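# Place the long carton centered between two short cartons

## Task

Put the long carton down so it lies flat in the space separating the two short cartons, centered in that space, with the same face on top as it had originally. The two short cartons must finish where and how they started. The result only counts if it holds without the robot supporting it, so release the carton and pull the tool away at the end.

## Robot and tools

Robot: one six-joint arm (UR12e-style) carrying a vacuum tool with four suction cups split into two air channels, a and b. There is no second arm and no fingers.

Frame: every position and orientation is in the scene frame. Its origin is on the table surface under the arm base, +z is up, and +y points left when facing along +x. The base itself may sit slightly tilted. The controlled point is the cup point: the middle of the four cup rims. The cups point along the cup point's own +z, so a downward grasp needs its +z aimed at -z of the scene. In the cup point's axes the cups are at x = -35 and +35 mm; channel a's pair is at y = -70 mm and channel b's at y = +70 mm. The tool body reaches 148 mm to each side along that y axis.

execute_actions: argument actions is a list holding zero or one item; optional pictures (true/false) controls whether camera images come back. An empty list just reports the current state. A motion item has rows (1 to 15 rows) and steps (1 to 15, default 15); each step is 1/30 s, one row per step, and the final row repeats if rows run out. A wait item has only steps (up to 300), counted from the previous result, so thinking time is included. Each row is 9 numbers: x, y, z in metres, then qw, qx, qy, qz (w first), then suction_a and suction_b. The first seven are an absolute target pose for the cup point in the scene frame, not an offset. Put the desired quaternion in every row instead of reusing the reported one, which can drift. The suction values run from -1 to 1: 1 means full vacuum (about 75 kPa under ambient), fractions give partial vacuum, and 0.01 or less switches that channel off; a channel keeps its last value. A call is rejected, and nothing moves, if any target lies over 0.6 m from the last reported position along any cup-point axis. Each step the command is also cut back to at most 100 mm and 16 degrees from the measured pose, and position wins over orientation when both cannot be met. Motion trails commands by roughly 0.17 s, so after a long jump check the reported pose and send the remainder.

move: target is one 9-number row as above (absolute pose plus the two suction values, which are applied at the start). speed is in m/s, 0.002 to 0.5, default 0.25; rotation rate is capped at twice that in rad/s. The straight path takes 0.5 to 10 s and is cut off at 10 s. It ignores obstacles, and the real cup point can lag, wander or overshoot the speed, mostly with a near-straight arm. Optional stop_force (13 to 80 N, usable only after 0.2 s of scene time) halts the path when the wrist sensor feels that much extra resistance along the line to the target for two steps; the arm backs up two steps and holds. The press afterwards can briefly exceed the threshold. Use it for slow approaches; it is unreliable on moves that rotate, and should be left out when lifting off a surface. The arm is stiff: aiming even slightly into a hard surface without it, or touching fast, can cause a fault. The result adds a move: line giving the ending (done, off_target, moving, held, fault, contact) and limits flags (paced = pose clipped; held = some steps blocked), plus distance to target.

wait: seconds, 0 to 10; sends nothing new. zoom_image: camera is cam_high or cam_wrist, region [x0, y0, x1, y1] in pixels of that 896x504 image, at most 504 by 504. read_manual: only section "licences"; no motion. finished_scene: scene = the current scene's number; it ends and grades the scene permanently, so only call it once the carton rests correctly and the tool is clear. Replying with no tool call also ends the run.

Result lines: the state gives cup point position, quaternion and velocities. Hand target shows the pose the controller is currently steering to. HELD marks steps where the clearance check withheld the command; a pose unreachable line means that check altered or blocked it. suction_measured_a/b report achieved vacuum; part_present_a/b switch to 1 at 0.54 and back to 0 below 0.49. A good seal settles up to 0.17 below the command (0.27 with both on); a reading near 0 means no seal. Wrist force and torque are in cup-point axes, carry up to about 5.5 N offset and 3.4 N noise, saturate near 100 N, and point from the surface into the arm; no reading at start is normal. Joint positions are listed base to tool.

Gripping: press both cups of a channel fully onto a flat, smooth face, away from edges, seams or holes. A channel with a cup over nothing steals the shared pump's flow from the other channel. Held items ride up to about 12 mm nearer the tool because cups shorten. To release, set the carton on its support, switch both channels off, and rise at least 15 mm. If a cup seals on the table, switch that channel off.

Hazards: a joint torque over its limit (290, 290, 132, 47.5, 47.5, 47.5 N m, base outward) or any outside force reaching 150 N freezes the arm for 10 s and drops the rest of the call. Holding loads heats motors: MOTOR HOT appears at 70 °C, and at 85 °C an over-temperature stop brakes the arm. Avoid dropping or slamming objects, bumping the short cartons, and pushing anything off the table. Loose items may occasionally get a small nudge, so check before finishing. Camera calibrations are given but may be off by a couple of degrees or millimetres.

Each tool is called after ">>>" in YAML: its name, and indented under it one key for each argument.

## Session

>>> execute_actions:
  actions: []

Scene clock: 0.00 s of 6000.00 s.
end_effector_position=(+0.6280, -0.0202, +0.5105) suction_measured_a=0.00 part_present_a=0 suction_measured_b=0.00 part_present_b=0 end_effector_quat_wxyz=(-0.001, +0.716, +0.698, +0.003) end_effector_velocity=(-0.000, -0.000, -0.000) end_effector_angular_velocity=(-0.000, -0.000, -0.000)
Joint positions: [-0.281 -1.704  1.857 -1.726 -1.571 -1.852]
Joint velocities: [-0.001 -0.     0.    -0.     0.    -0.001]
Wrist force (N, on the end effector, along its own x y z axes, offset not removed): no reading
Wrist torque (N m, same axes, about the end effector's origin, offset not removed): no reading
Hand target: +0.628, -0.020, +0.511; -0.001, +0.716, +0.698, +0.003

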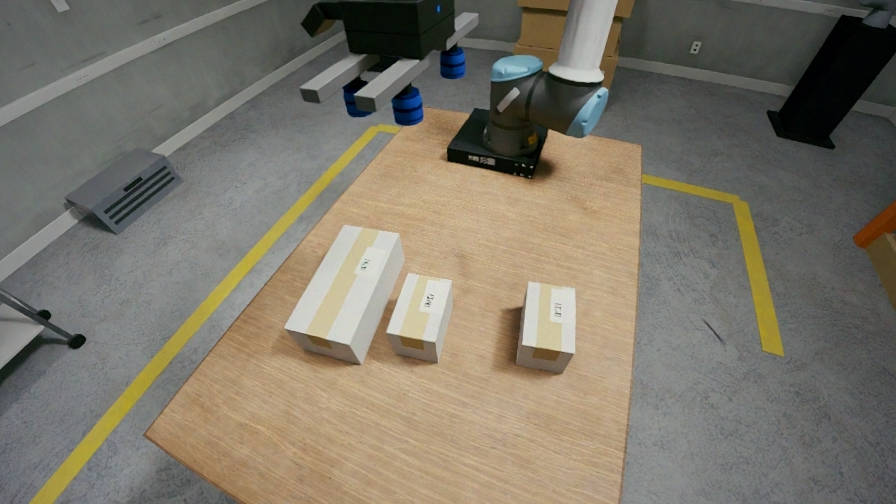

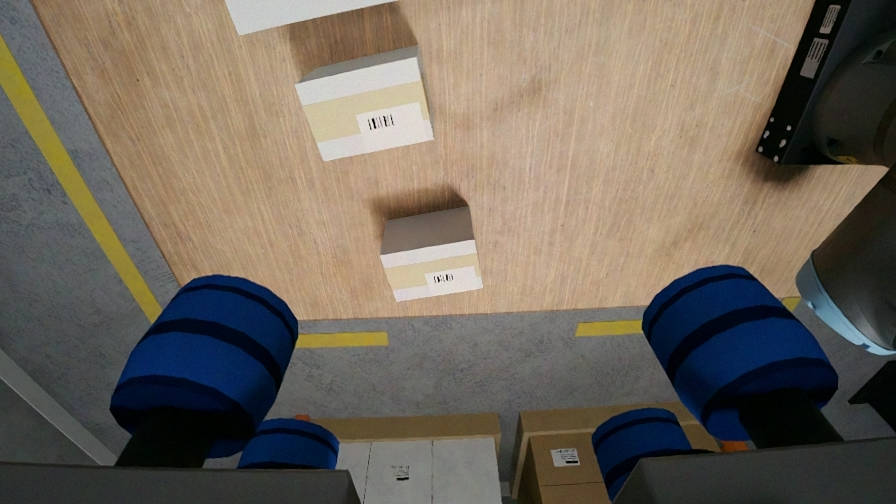

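>>> zoom_image:
  camera: "cam_high"
  region: [260, 200, 600, 400]

>>> zoom_image:
  camera: "cam_wrist"
  region: [200, 0, 540, 320]

Region (260, 200, 600, 400) of cam_high's 896x504 image, scaled by 1.482, with more detail than that image has; it fills the top 296 rows of this view, and the rest is white.

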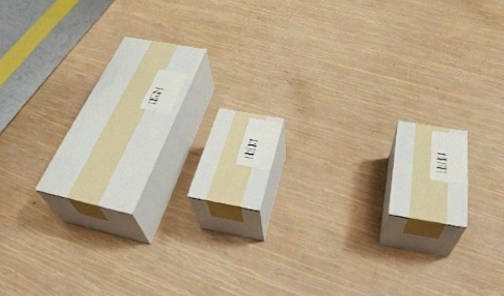

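Region (200, 0, 540, 320) of cam_wrist's 896x504 image, scaled by 1.482, with more detail than that image has; it fills the top 474 rows of this view, and the rest is white.

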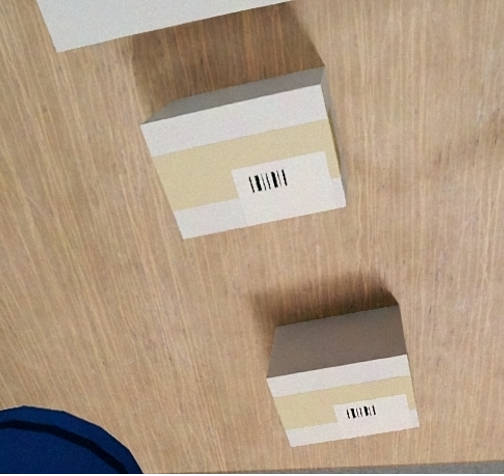

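>>> zoom_image:
  camera: "cam_high"
  region: [270, 215, 430, 375]

>>> zoom_image:
  camera: "cam_high"
  region: [370, 260, 490, 380]

>>> zoom_image:
  camera: "cam_high"
  region: [490, 265, 610, 385]

Region (270, 215, 430, 375) of cam_high's 896x504 image, scaled by 3.150, with more detail than that image has.

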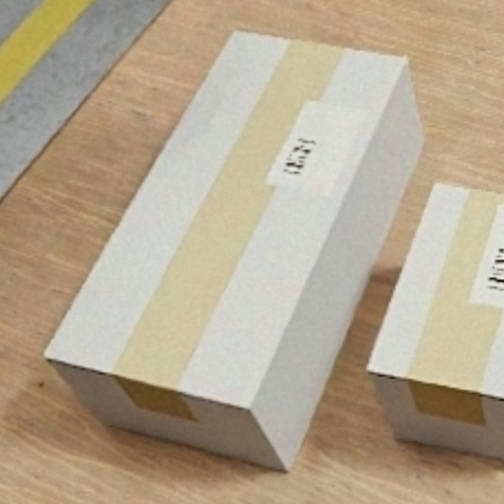

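Region (370, 260, 490, 380) of cam_high's 896x504 image, scaled by 4.200, with more detail than that image has.

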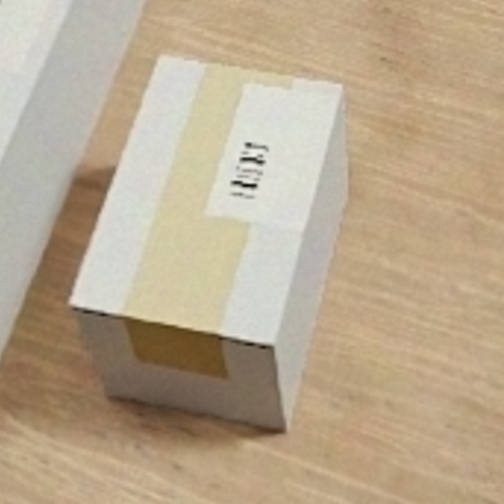

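Region (490, 265, 610, 385) of cam_high's 896x504 image, scaled by 4.200, with more detail than that image has.

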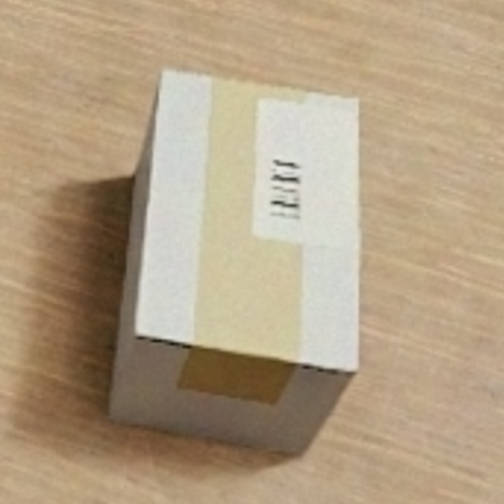

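>>> move:
  target: [0.7126, -0.195, 0.17, 0, 0.6574, 0.7536, 0, 0, 0]
  speed: 0.3

Scene clock: 63.43 s of 6000.00 s.
end_effector_position=(+0.7126, -0.1949, +0.1707) suction_measured_a=0.00 part_present_a=0 suction_measured_b=0.00 part_present_b=0 end_effector_quat_wxyz=(+0.000, +0.657, +0.754, -0.000) end_effector_velocity=(+0.001, -0.001, -0.002) end_effector_angular_velocity=(+0.001, -0.001, -0.000)
Joint positions: [-0.475 -1.255  2.032 -2.351 -1.578 -2.208]
Joint velocities: [-0.001  0.005 -0.002 -0.003  0.001 -0.001]
Wrist force (N, on the end effector, along its own x y z axes, offset not removed): [3.8 -1.2 1.3]
Wrist torque (N m, same axes, about the end effector's origin, offset not removed): [-0.11 -0.59 -0.06]
Hand target: +0.713, -0.195, +0.170; +0.000, +0.657, +0.754, -0.000
Off the commanded pose: 0.001 m, 0 deg.
After step 90, 58.40 s passed at rest.
move: done
camera_calibration (this result's frames):
cam_wrist: T_world_to_cam=[[-0.990655, -0.131336, 0.036793, 0.679459], [-0.0856383, 0.80891, 0.581662, 0.171304], [-0.106155, 0.573075, -0.812598, 0.4617], [0, 0, 0, 1]] pos_world=[0.736791, -0.31392, 0.250536]

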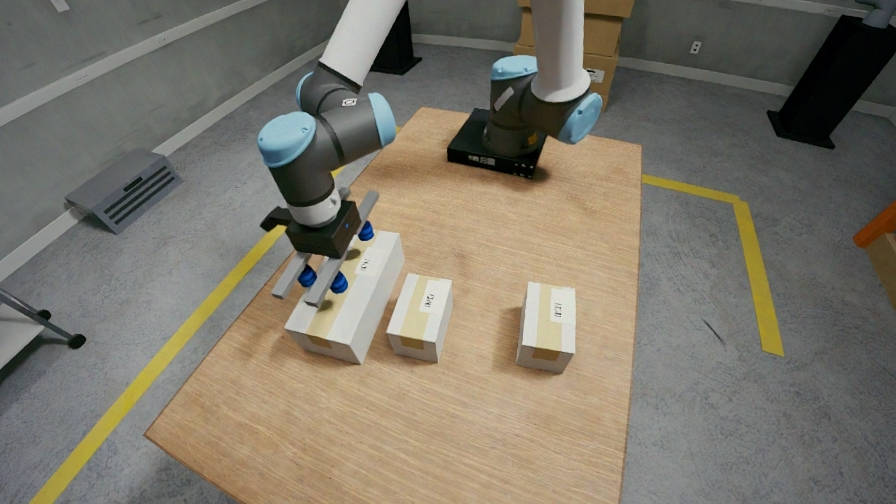

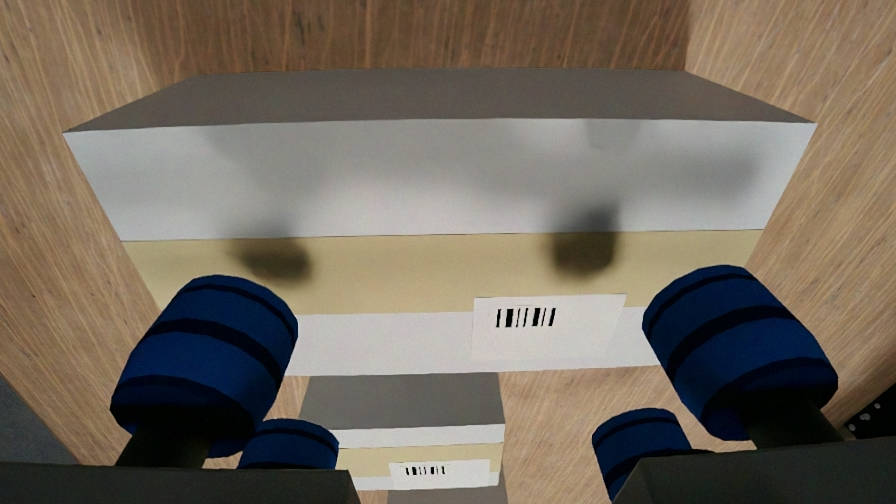

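>>> move:
  target: [0.7135, -0.196, 0.118, 0, 0.6578, 0.7532, 0, 0, 0]
  speed: 0.15

>>> move:
  target: [0.7135, -0.196, 0.092, 0, 0.6578, 0.7532, 0, 1, 1]
  speed: 0.012
  stop_force: 15

Scene clock: 71.47 s of 6000.00 s.
end_effector_position=(+0.7135, -0.1960, +0.1184) suction_measured_a=0.00 part_present_a=0 suction_measured_b=0.00 part_present_b=0 end_effector_quat_wxyz=(-0.000, +0.658, +0.753, -0.000) end_effector_velocity=(-0.000, +0.001, -0.003) end_effector_angular_velocity=(+0.001, +0.002, +0.001)
Joint positions: [-0.476 -1.183  2.056 -2.447 -1.577 -2.209]
Joint velocities: [ 0.     0.004  0.001 -0.002  0.    -0.001]
Wrist force (N, on the end effector, along its own x y z axes, offset not removed): [1.8 -1.3 0.5]
Wrist torque (N m, same axes, about the end effector's origin, offset not removed): [-0.08 -0.27 -0.02]
Hand target: +0.714, -0.196, +0.118; -0.000, +0.658, +0.753, -0.000
Off the commanded pose: 0.000 m, 0 deg.
After step 90, 4.03 s passed at rest.
move: done
camera_calibration (this result's frames):
cam_wrist: T_world_to_cam=[[-0.990788, -0.130414, 0.0364837, 0.682467], [-0.0850239, 0.808757, 0.581965, 0.202188], [-0.105403, 0.573502, -0.812395, 0.419445], [0, 0, 0, 1]] pos_world=[0.737582, -0.31507, 0.19819]

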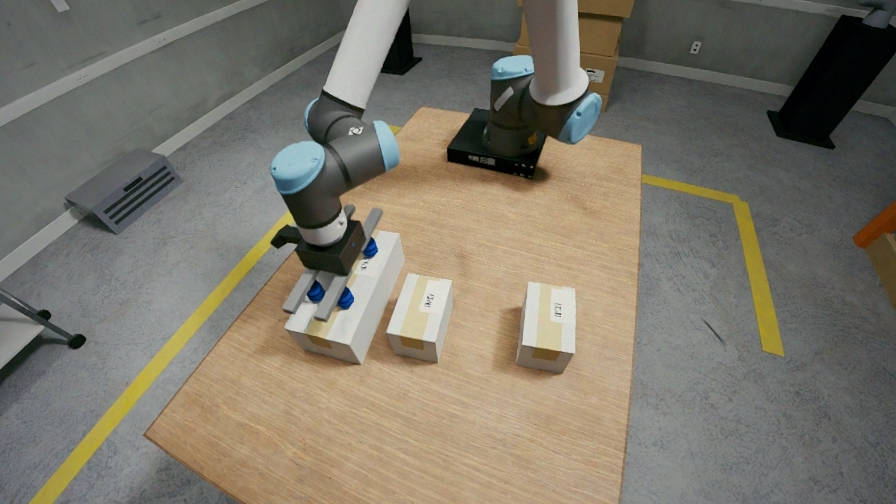

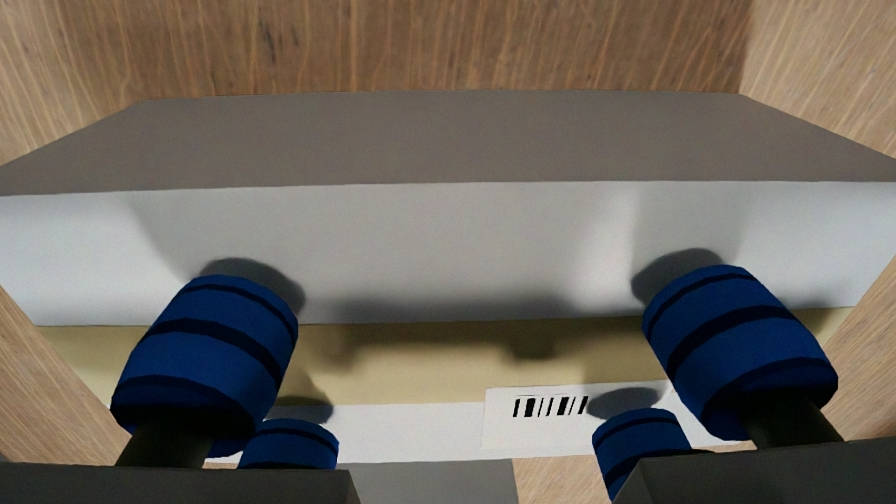

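Scene clock: 73.97 s of 6000.00 s.
end_effector_position=(+0.7136, -0.1961, +0.0936) suction_measured_a=0.86 part_present_a=1 suction_measured_b=0.86 part_present_b=1 end_effector_quat_wxyz=(+0.000, +0.658, +0.753, +0.000) end_effector_velocity=(-0.002, +0.001, +0.001) end_effector_angular_velocity=(+0.002, +0.004, -0.000)
Joint positions: [-0.476 -1.147  2.065 -2.493 -1.577 -2.209]
Joint velocities: [-0.    -0.002  0.001  0.006  0.    -0.   ]
Wrist force (N, on the end effector, along its own x y z axes, offset not removed): [1.9 5.6 -13.0]
Wrist torque (N m, same axes, about the end effector's origin, offset not removed): [-4.31 -1.87 -0.26]
Hand target: +0.714, -0.196, +0.094; +0.000, +0.658, +0.753, +0.000
Off the commanded pose: 0.002 m, 0 deg.
move: contact
camera_calibration (this result's frames):
cam_wrist: T_world_to_cam=[[-0.990805, -0.130386, 0.0361282, 0.683545], [-0.0852273, 0.808851, 0.581805, 0.216848], [-0.105082, 0.573376, -0.812526, 0.399111], [0, 0, 0, 1]] pos_world=[0.73768, -0.315113, 0.17343]

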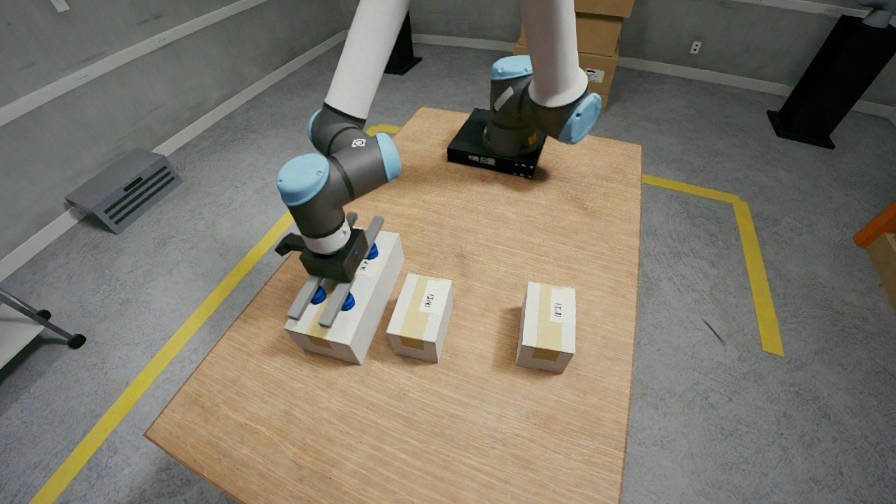

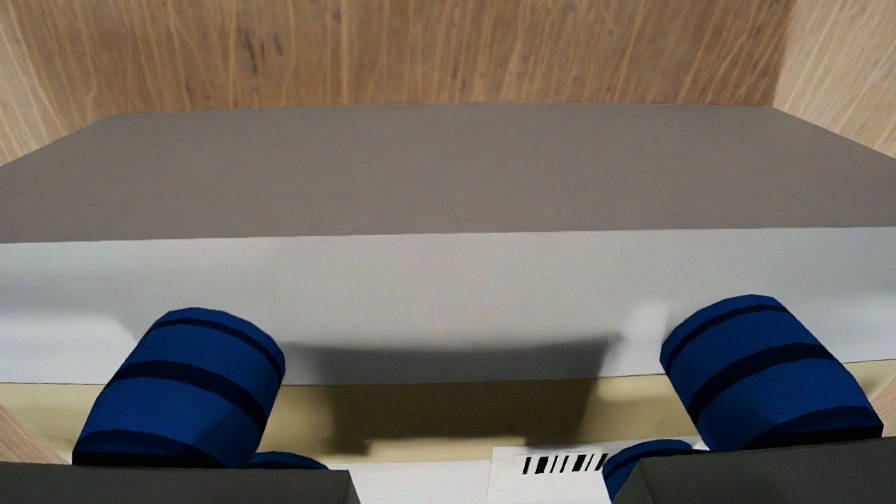

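>>> move:
  target: [0.7135, -0.196, 0.228, 0, 0.6578, 0.7532, 0, 1, 1]
  speed: 0.15

Scene clock: 78.50 s of 6000.00 s.
end_effector_position=(+0.7134, -0.1959, +0.2276) suction_measured_a=0.88 part_present_a=1 suction_measured_b=0.88 part_present_b=1 end_effector_quat_wxyz=(+0.000, +0.658, +0.753, +0.000) end_effector_velocity=(+0.000, +0.000, +0.002) end_effector_angular_velocity=(+0.001, -0.000, -0.001)
Joint positions: [-0.475 -1.321  1.993 -2.245 -1.577 -2.208]
Joint velocities: [ 0.    -0.003 -0.002  0.004  0.001  0.001]
Wrist force (N, on the end effector, along its own x y z axes, offset not removed): [2.9 -1.6 16.9]
Wrist torque (N m, same axes, about the end effector's origin, offset not removed): [0.33 -0.43 -0.05]
Hand target: +0.713, -0.196, +0.228; +0.000, +0.658, +0.753, +0.000
Off the commanded pose: 0.000 m, 0 deg.
move: done
camera_calibration (this result's frames):
cam_wrist: T_world_to_cam=[[-0.990797, -0.130363, 0.0364381, 0.678414], [-0.0850099, 0.808765, 0.581956, 0.138529], [-0.105335, 0.573503, -0.812403, 0.50806], [0, 0, 0, 1]] pos_world=[0.737463, -0.314971, 0.307412]

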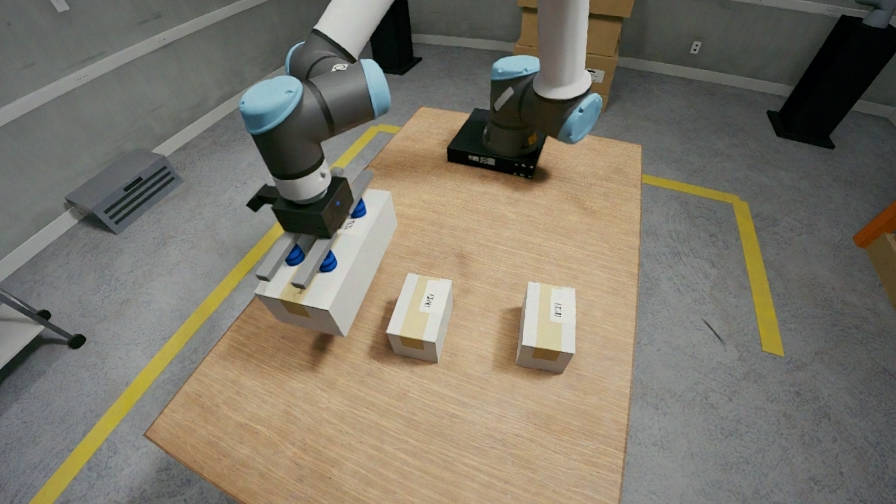

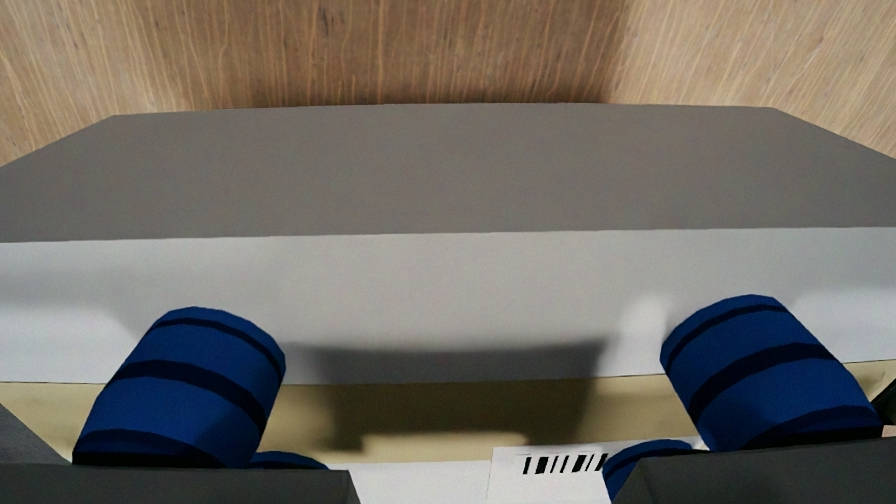

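>>> move:
  target: [0.6859, 0.1235, 0.225, 0, 0.6498, 0.7601, 0, 1, 1]
  speed: 0.2

Scene clock: 83.07 s of 6000.00 s.
end_effector_position=(+0.6860, +0.1230, +0.2249) suction_measured_a=0.88 part_present_a=1 suction_measured_b=0.88 part_present_b=1 end_effector_quat_wxyz=(-0.000, +0.650, +0.760, +0.000) end_effector_velocity=(-0.000, +0.003, -0.000) end_effector_angular_velocity=(-0.001, +0.001, +0.000)
Joint positions: [-0.044 -1.377  2.076 -2.269 -1.577 -1.798]
Joint velocities: [ 0.005  0.001 -0.001  0.001 -0.001  0.005]
Wrist force (N, on the end effector, along its own x y z axes, offset not removed): [1.6 -3.9 18.5]
Wrist torque (N m, same axes, about the end effector's origin, offset not removed): [-0.04 -0.27 -0.04]
Hand target: +0.686, +0.123, +0.225; -0.000, +0.650, +0.760, +0.000
Off the commanded pose: 0.001 m, 0 deg.
move: done
camera_calibration (this result's frames):
cam_wrist: T_world_to_cam=[[-0.987835, -0.151287, 0.0359792, 0.693589], [-0.10227, 0.806322, 0.582569, -0.108187], [-0.117146, 0.571802, -0.811985, 0.328362], [0, 0, 0, 1]] pos_world=[0.712553, 0.0044067, 0.304696]

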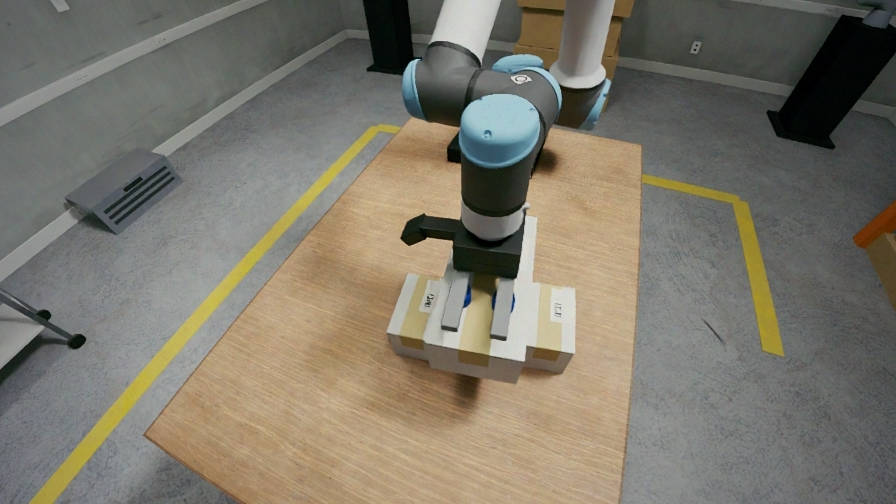

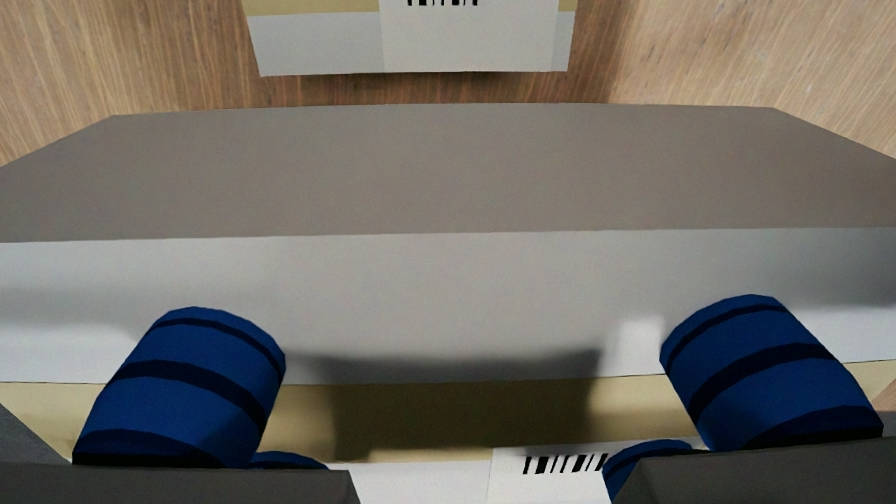

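>>> move:
  target: [0.6858, 0.1242, 0.200, 0, 0.6498, 0.7601, 0, 1, 1]
  speed: 0.05

>>> zoom_image:
  camera: "cam_wrist"
  region: [200, 30, 640, 140]

>>> zoom_image:
  camera: "cam_high"
  region: [380, 210, 590, 400]

Scene clock: 90.47 s of 6000.00 s.
end_effector_position=(+0.6858, +0.1242, +0.2003) suction_measured_a=0.88 part_present_a=1 suction_measured_b=0.88 part_present_b=1 end_effector_quat_wxyz=(-0.000, +0.650, +0.760, +0.000) end_effector_velocity=(-0.000, +0.001, -0.003) end_effector_angular_velocity=(+0.001, +0.001, +0.003)
Joint positions: [-0.043 -1.346  2.093 -2.317 -1.578 -1.796]
Joint velocities: [ 0.001  0.003  0.002 -0.004  0.001 -0.001]
Wrist force (N, on the end effector, along its own x y z axes, offset not removed): [3.9 -1.8 18.0]
Wrist torque (N m, same axes, about the end effector's origin, offset not removed): [0.24 -0.59 -0.07]
Hand target: +0.686, +0.124, +0.200; -0.000, +0.650, +0.760, +0.000
Off the commanded pose: 0.000 m, 0 deg.
move: done
camera_calibration (this result's frames):
cam_wrist: T_world_to_cam=[[-0.987821, -0.151259, 0.0364709, 0.694345], [-0.102051, 0.80678, 0.581972, -0.0949196], [-0.117453, 0.571162, -0.812391, 0.308049], [0, 0, 0, 1]] pos_world=[0.712383, 0.00565932, 0.280173]

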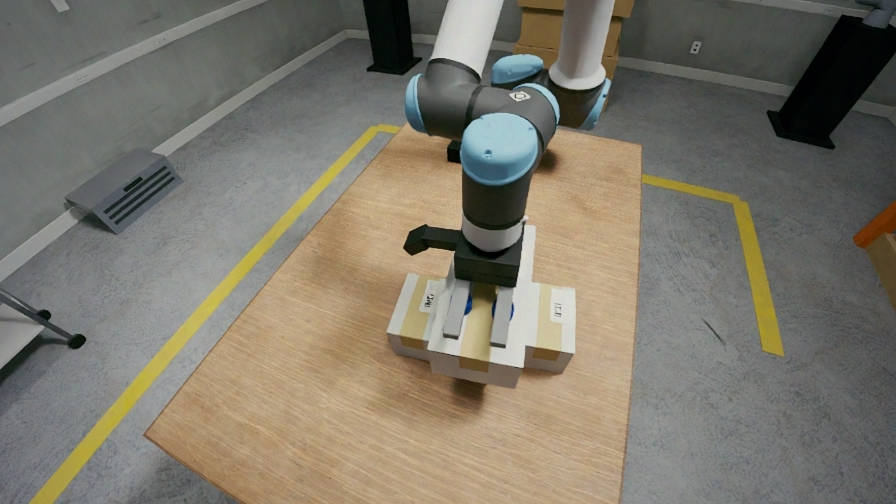

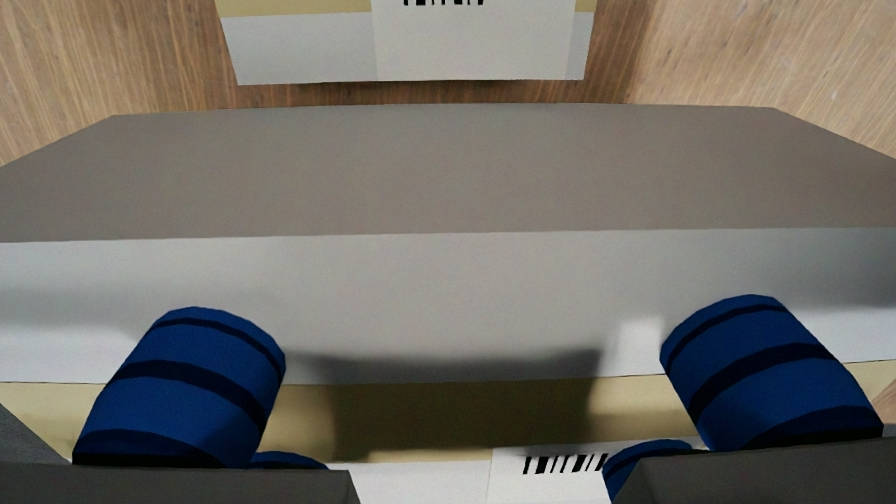

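Region (200, 30, 640, 140) of cam_wrist's 896x504 image, scaled by 1.145, with more detail than that image has; it fills the top 126 rows of this view, and the rest is white.

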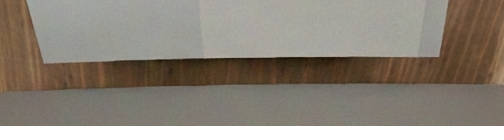

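Region (380, 210, 590, 400) of cam_high's 896x504 image, scaled by 2.400, with more detail than that image has; it fills the top 456 rows of this view, and the rest is white.

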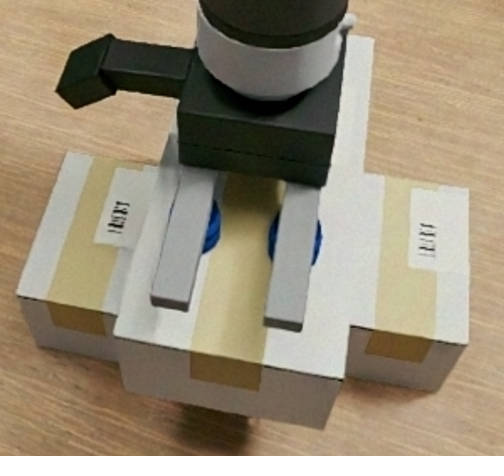

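>>> move:
  target: [0.6879, 0.1240, 0.106, 0, 0.6498, 0.7601, 0, 1, 1]
  speed: 0.06
  stop_force: 15

>>> zoom_image:
  camera: "cam_high"
  region: [390, 240, 590, 410]

Scene clock: 103.13 s of 6000.00 s.
end_effector_position=(+0.6880, +0.1240, +0.1064) suction_measured_a=0.88 part_present_a=1 suction_measured_b=0.88 part_present_b=1 end_effector_quat_wxyz=(-0.000, +0.650, +0.760, -0.000) end_effector_velocity=(-0.000, -0.000, -0.003) end_effector_angular_velocity=(-0.000, +0.002, -0.001)
Joint positions: [-0.044 -1.21   2.14  -2.501 -1.578 -1.797]
Joint velocities: [-0.001  0.004  0.    -0.003 -0.     0.   ]
Wrist force (N, on the end effector, along its own x y z axes, offset not removed): [1.7 -2.3 17.8]
Wrist torque (N m, same axes, about the end effector's origin, offset not removed): [0.26 -0.29 -0.11]
Hand target: +0.688, +0.124, +0.106; -0.000, +0.650, +0.760, -0.000
Off the commanded pose: 0.000 m, 0 deg.
move: done
camera_calibration (this result's frames):
cam_wrist: T_world_to_cam=[[-0.987821, -0.151258, 0.0364775, 0.699863], [-0.102048, 0.806791, 0.581957, -0.0398698], [-0.117455, 0.571147, -0.812401, 0.232097], [0, 0, 0, 1]] pos_world=[0.714532, 0.00546521, 0.186229]

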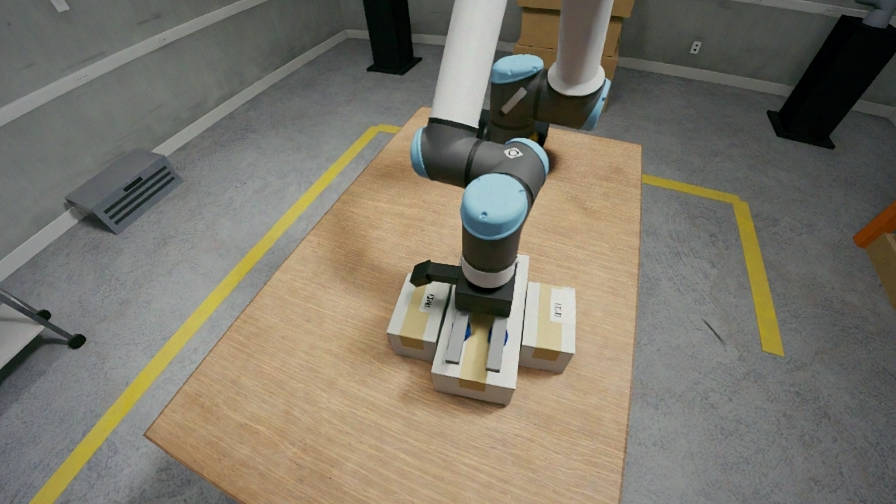

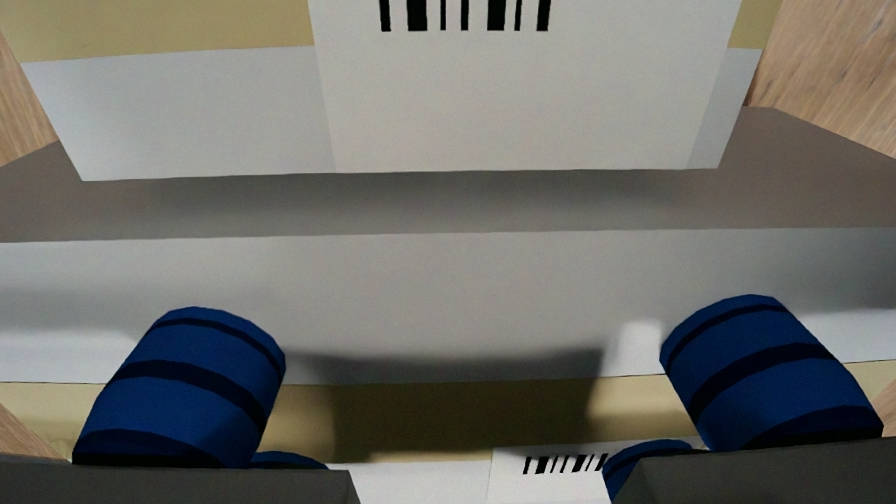

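Region (390, 240, 590, 410) of cam_high's 896x504 image, scaled by 2.520, with more detail than that image has; it fills the top 428 rows of this view, and the rest is white.

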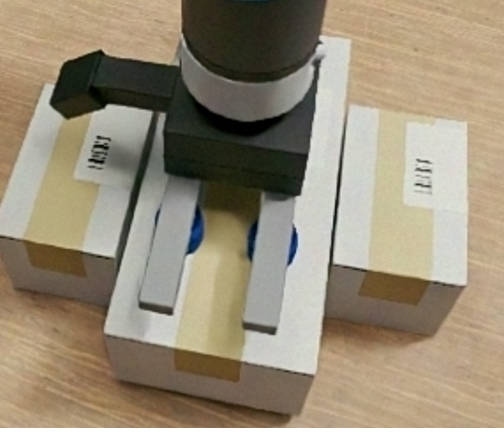

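>>> zoom_image:
  camera: "cam_high"
  region: [425, 310, 535, 400]

Region (425, 310, 535, 400) of cam_high's 896x504 image, scaled by 4.582, with more detail than that image has; it fills the top 412 rows of this view, and the rest is white.

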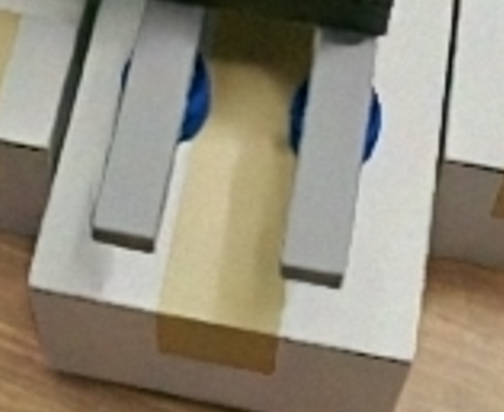

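>>> move:
  target: [0.68755, 0.12133, 0.088, 0, 0.6498, 0.7601, 0, 1, 1]
  speed: 0.008
  stop_force: 20

Scene clock: 121.77 s of 6000.00 s.
end_effector_position=(+0.6878, +0.1221, +0.0937) suction_measured_a=0.88 part_present_a=1 suction_measured_b=0.88 part_present_b=1 end_effector_quat_wxyz=(+0.000, +0.650, +0.760, +0.000) end_effector_velocity=(-0.002, -0.000, +0.001) end_effector_angular_velocity=(+0.001, +0.006, +0.002)
Joint positions: [-0.047 -1.191  2.146 -2.526 -1.578 -1.8  ]
Joint velocities: [-0.001 -0.003  0.     0.008  0.001 -0.002]
Wrist force (N, on the end effector, along its own x y z axes, offset not removed): [4.1 4.2 -4.8]
Wrist torque (N m, same axes, about the end effector's origin, offset not removed): [-4.39 -1.07 -0.46]
Hand target: +0.688, +0.122, +0.094; +0.000, +0.650, +0.760, +0.000
Off the commanded pose: 0.006 m, 0 deg.
move: contact
camera_calibration (this result's frames):
cam_wrist: T_world_to_cam=[[-0.987823, -0.151298, 0.0362499, 0.699876], [-0.102217, 0.806797, 0.58192, -0.0308287], [-0.11729, 0.571129, -0.812438, 0.222692], [0, 0, 0, 1]] pos_world=[0.714322, 0.00357649, 0.173493]

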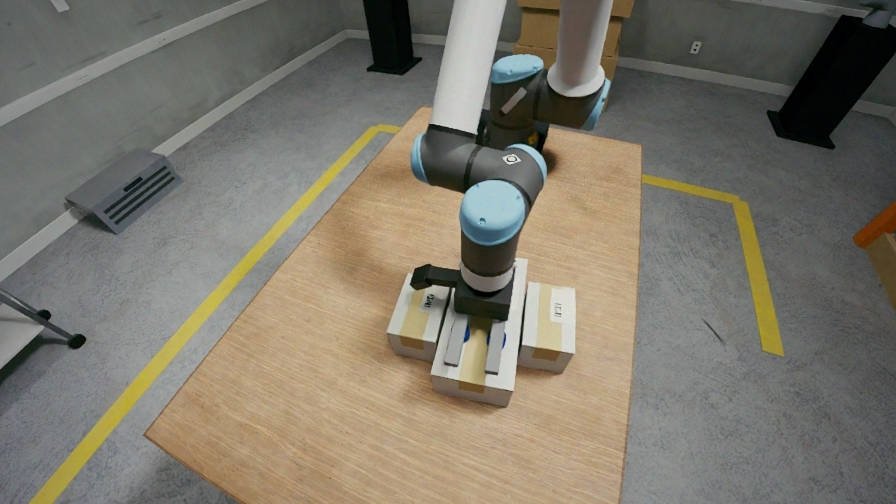

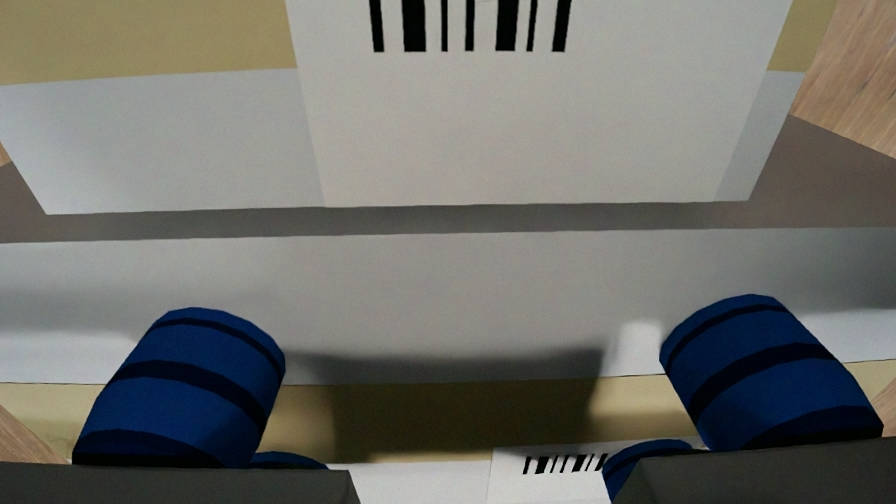

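Resting on the table. Release vacuum.

>>> execute_actions:
  actions:
    - {"rows": [[0.6878, 0.1221, 0.0937, 0, 0.6498, 0.7601, 0, 0, 0]], "steps": 15}
  pictures: false

Scene clock: 124.37 s of 6000.00 s.
end_effector_position=(+0.6879, +0.1222, +0.0939) suction_measured_a=0.00 part_present_a=0 suction_measured_b=0.00 part_present_b=0 end_effector_quat_wxyz=(+0.000, +0.650, +0.760, +0.000) end_effector_velocity=(-0.001, +0.000, -0.001) end_effector_angular_velocity=(+0.001, +0.002, +0.003)
Joint positions: [-0.046 -1.191  2.146 -2.526 -1.578 -1.8  ]
Joint velocities: [ 0.     0.001  0.001  0.     0.001 -0.003]
Wrist force (N, on the end effector, along its own x y z axes, offset not removed): [4.3 -7.0 -54.2]
Wrist torque (N m, same axes, about the end effector's origin, offset not removed): [-0.32 -0.51 -0.12]
Hand target: +0.688, +0.122, +0.094; -0.000, +0.650, +0.760, -0.000
Off the commanded pose: 0.000 m, 0 deg.
Steps of this call (steps 1 to 63: nothing new was sent; steps 64 to 78: all 15 steps of this action). Readings (end_effector_position | what the end effector reports):
64: (+0.6878, +0.1222, +0.0941) | suction_measured_a=0.58 part_present_a=1 suction_measured_b=0.58 part_present_b=1
65: (+0.6878, +0.1222, +0.0941) | suction_measured_a=0.11 part_present_a=0 suction_measured_b=0.10 part_present_b=0
67: (+0.6881, +0.1222, +0.0943) | suction_measured_a=0.00 part_present_a=0 suction_measured_b=0.00 part_present_b=0
71: (+0.6881, +0.1222, +0.0943) | suction_measured_a=0.00 part_present_a=0 suction_measured_b=0.00 part_present_b=0
78: the state above

>>> move:
  target: [0.6878, 0.1221, 0.35, 0, 0.6498, 0.7601, 0, 0, 0]
  speed: 0.25

Scene clock: 132.40 s of 6000.00 s.
end_effector_position=(+0.6876, +0.1222, +0.3494) suction_measured_a=0.00 part_present_a=0 suction_measured_b=0.00 part_present_b=0 end_effector_quat_wxyz=(+0.000, +0.650, +0.760, +0.000) end_effector_velocity=(+0.000, +0.001, +0.003) end_effector_angular_velocity=(+0.001, -0.001, +0.002)
Joint positions: [-0.044 -1.497  1.956 -2.029 -1.578 -1.797]
Joint velocities: [ 0.001 -0.002 -0.004  0.004  0.001 -0.001]
Wrist force (N, on the end effector, along its own x y z axes, offset not removed): [3.1 -2.1 -0.4]
Wrist torque (N m, same axes, about the end effector's origin, offset not removed): [-0.21 -0.44 -0.05]
Hand target: +0.688, +0.122, +0.350; +0.000, +0.650, +0.760, +0.000
Off the commanded pose: 0.001 m, 0 deg.
After step 90, 3.33 s passed at rest.
move: done
camera_calibration (this result's frames):
cam_wrist: T_world_to_cam=[[-0.987822, -0.151278, 0.0363595, 0.690404], [-0.102122, 0.806735, 0.582023, -0.179913], [-0.117379, 0.571222, -0.812359, 0.430431], [0, 0, 0, 1]] pos_world=[0.714148, 0.00371294, 0.429275]

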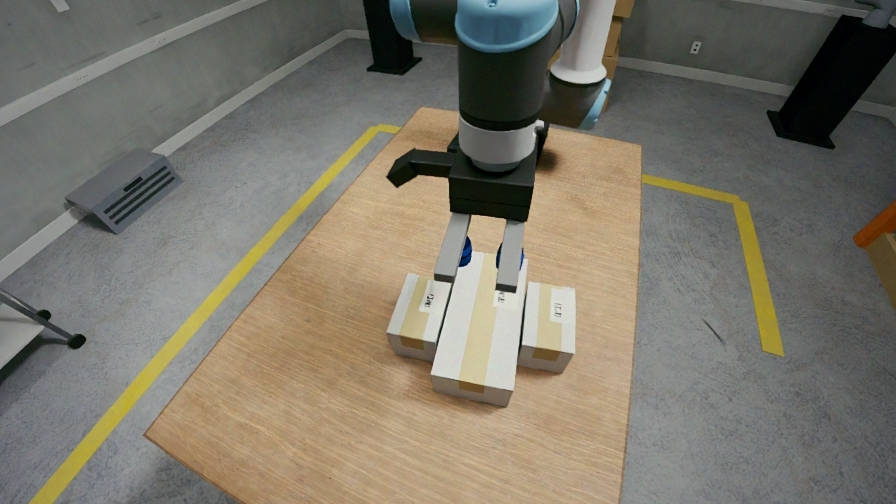

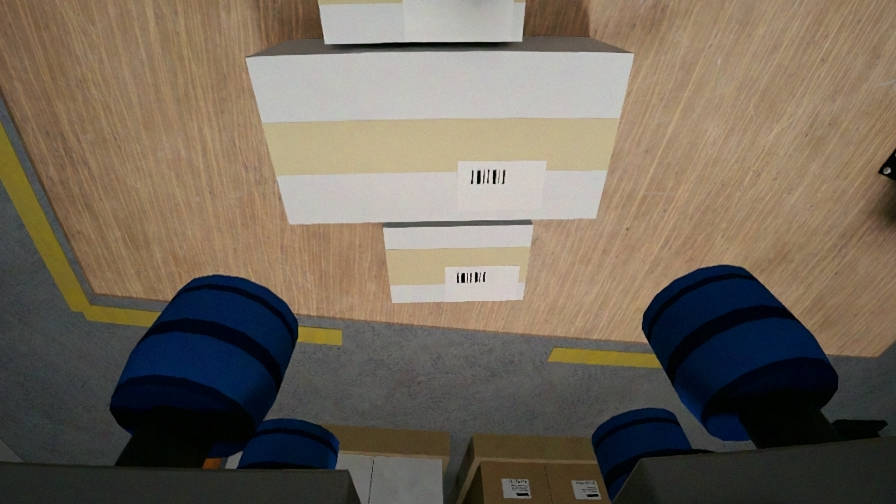

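>>> zoom_image:
  camera: "cam_high"
  region: [420, 280, 540, 400]

>>> zoom_image:
  camera: "cam_wrist"
  region: [240, 20, 640, 250]

Region (420, 280, 540, 400) of cam_high's 896x504 image, scaled by 4.200, with more detail than that image has.

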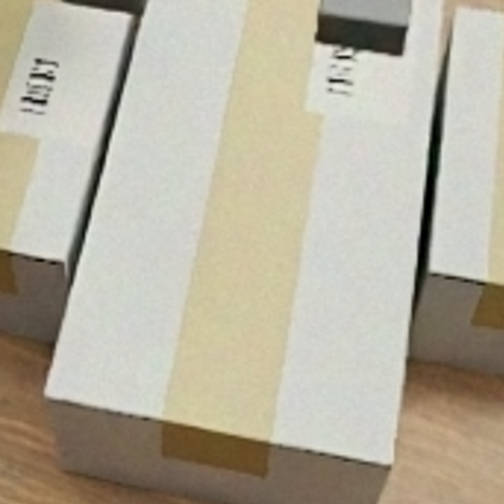

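Region (240, 20, 640, 250) of cam_wrist's 896x504 image, scaled by 1.260, with more detail than that image has; it fills the top 290 rows of this view, and the rest is white.

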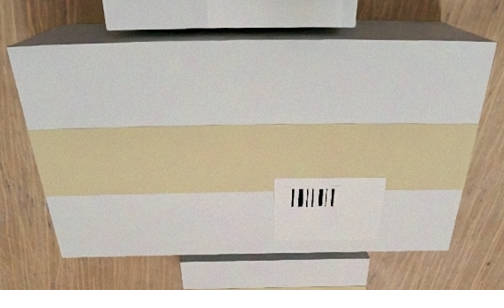

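>>> finished_scene:
  scene: 1

The scene is finished: the task was done.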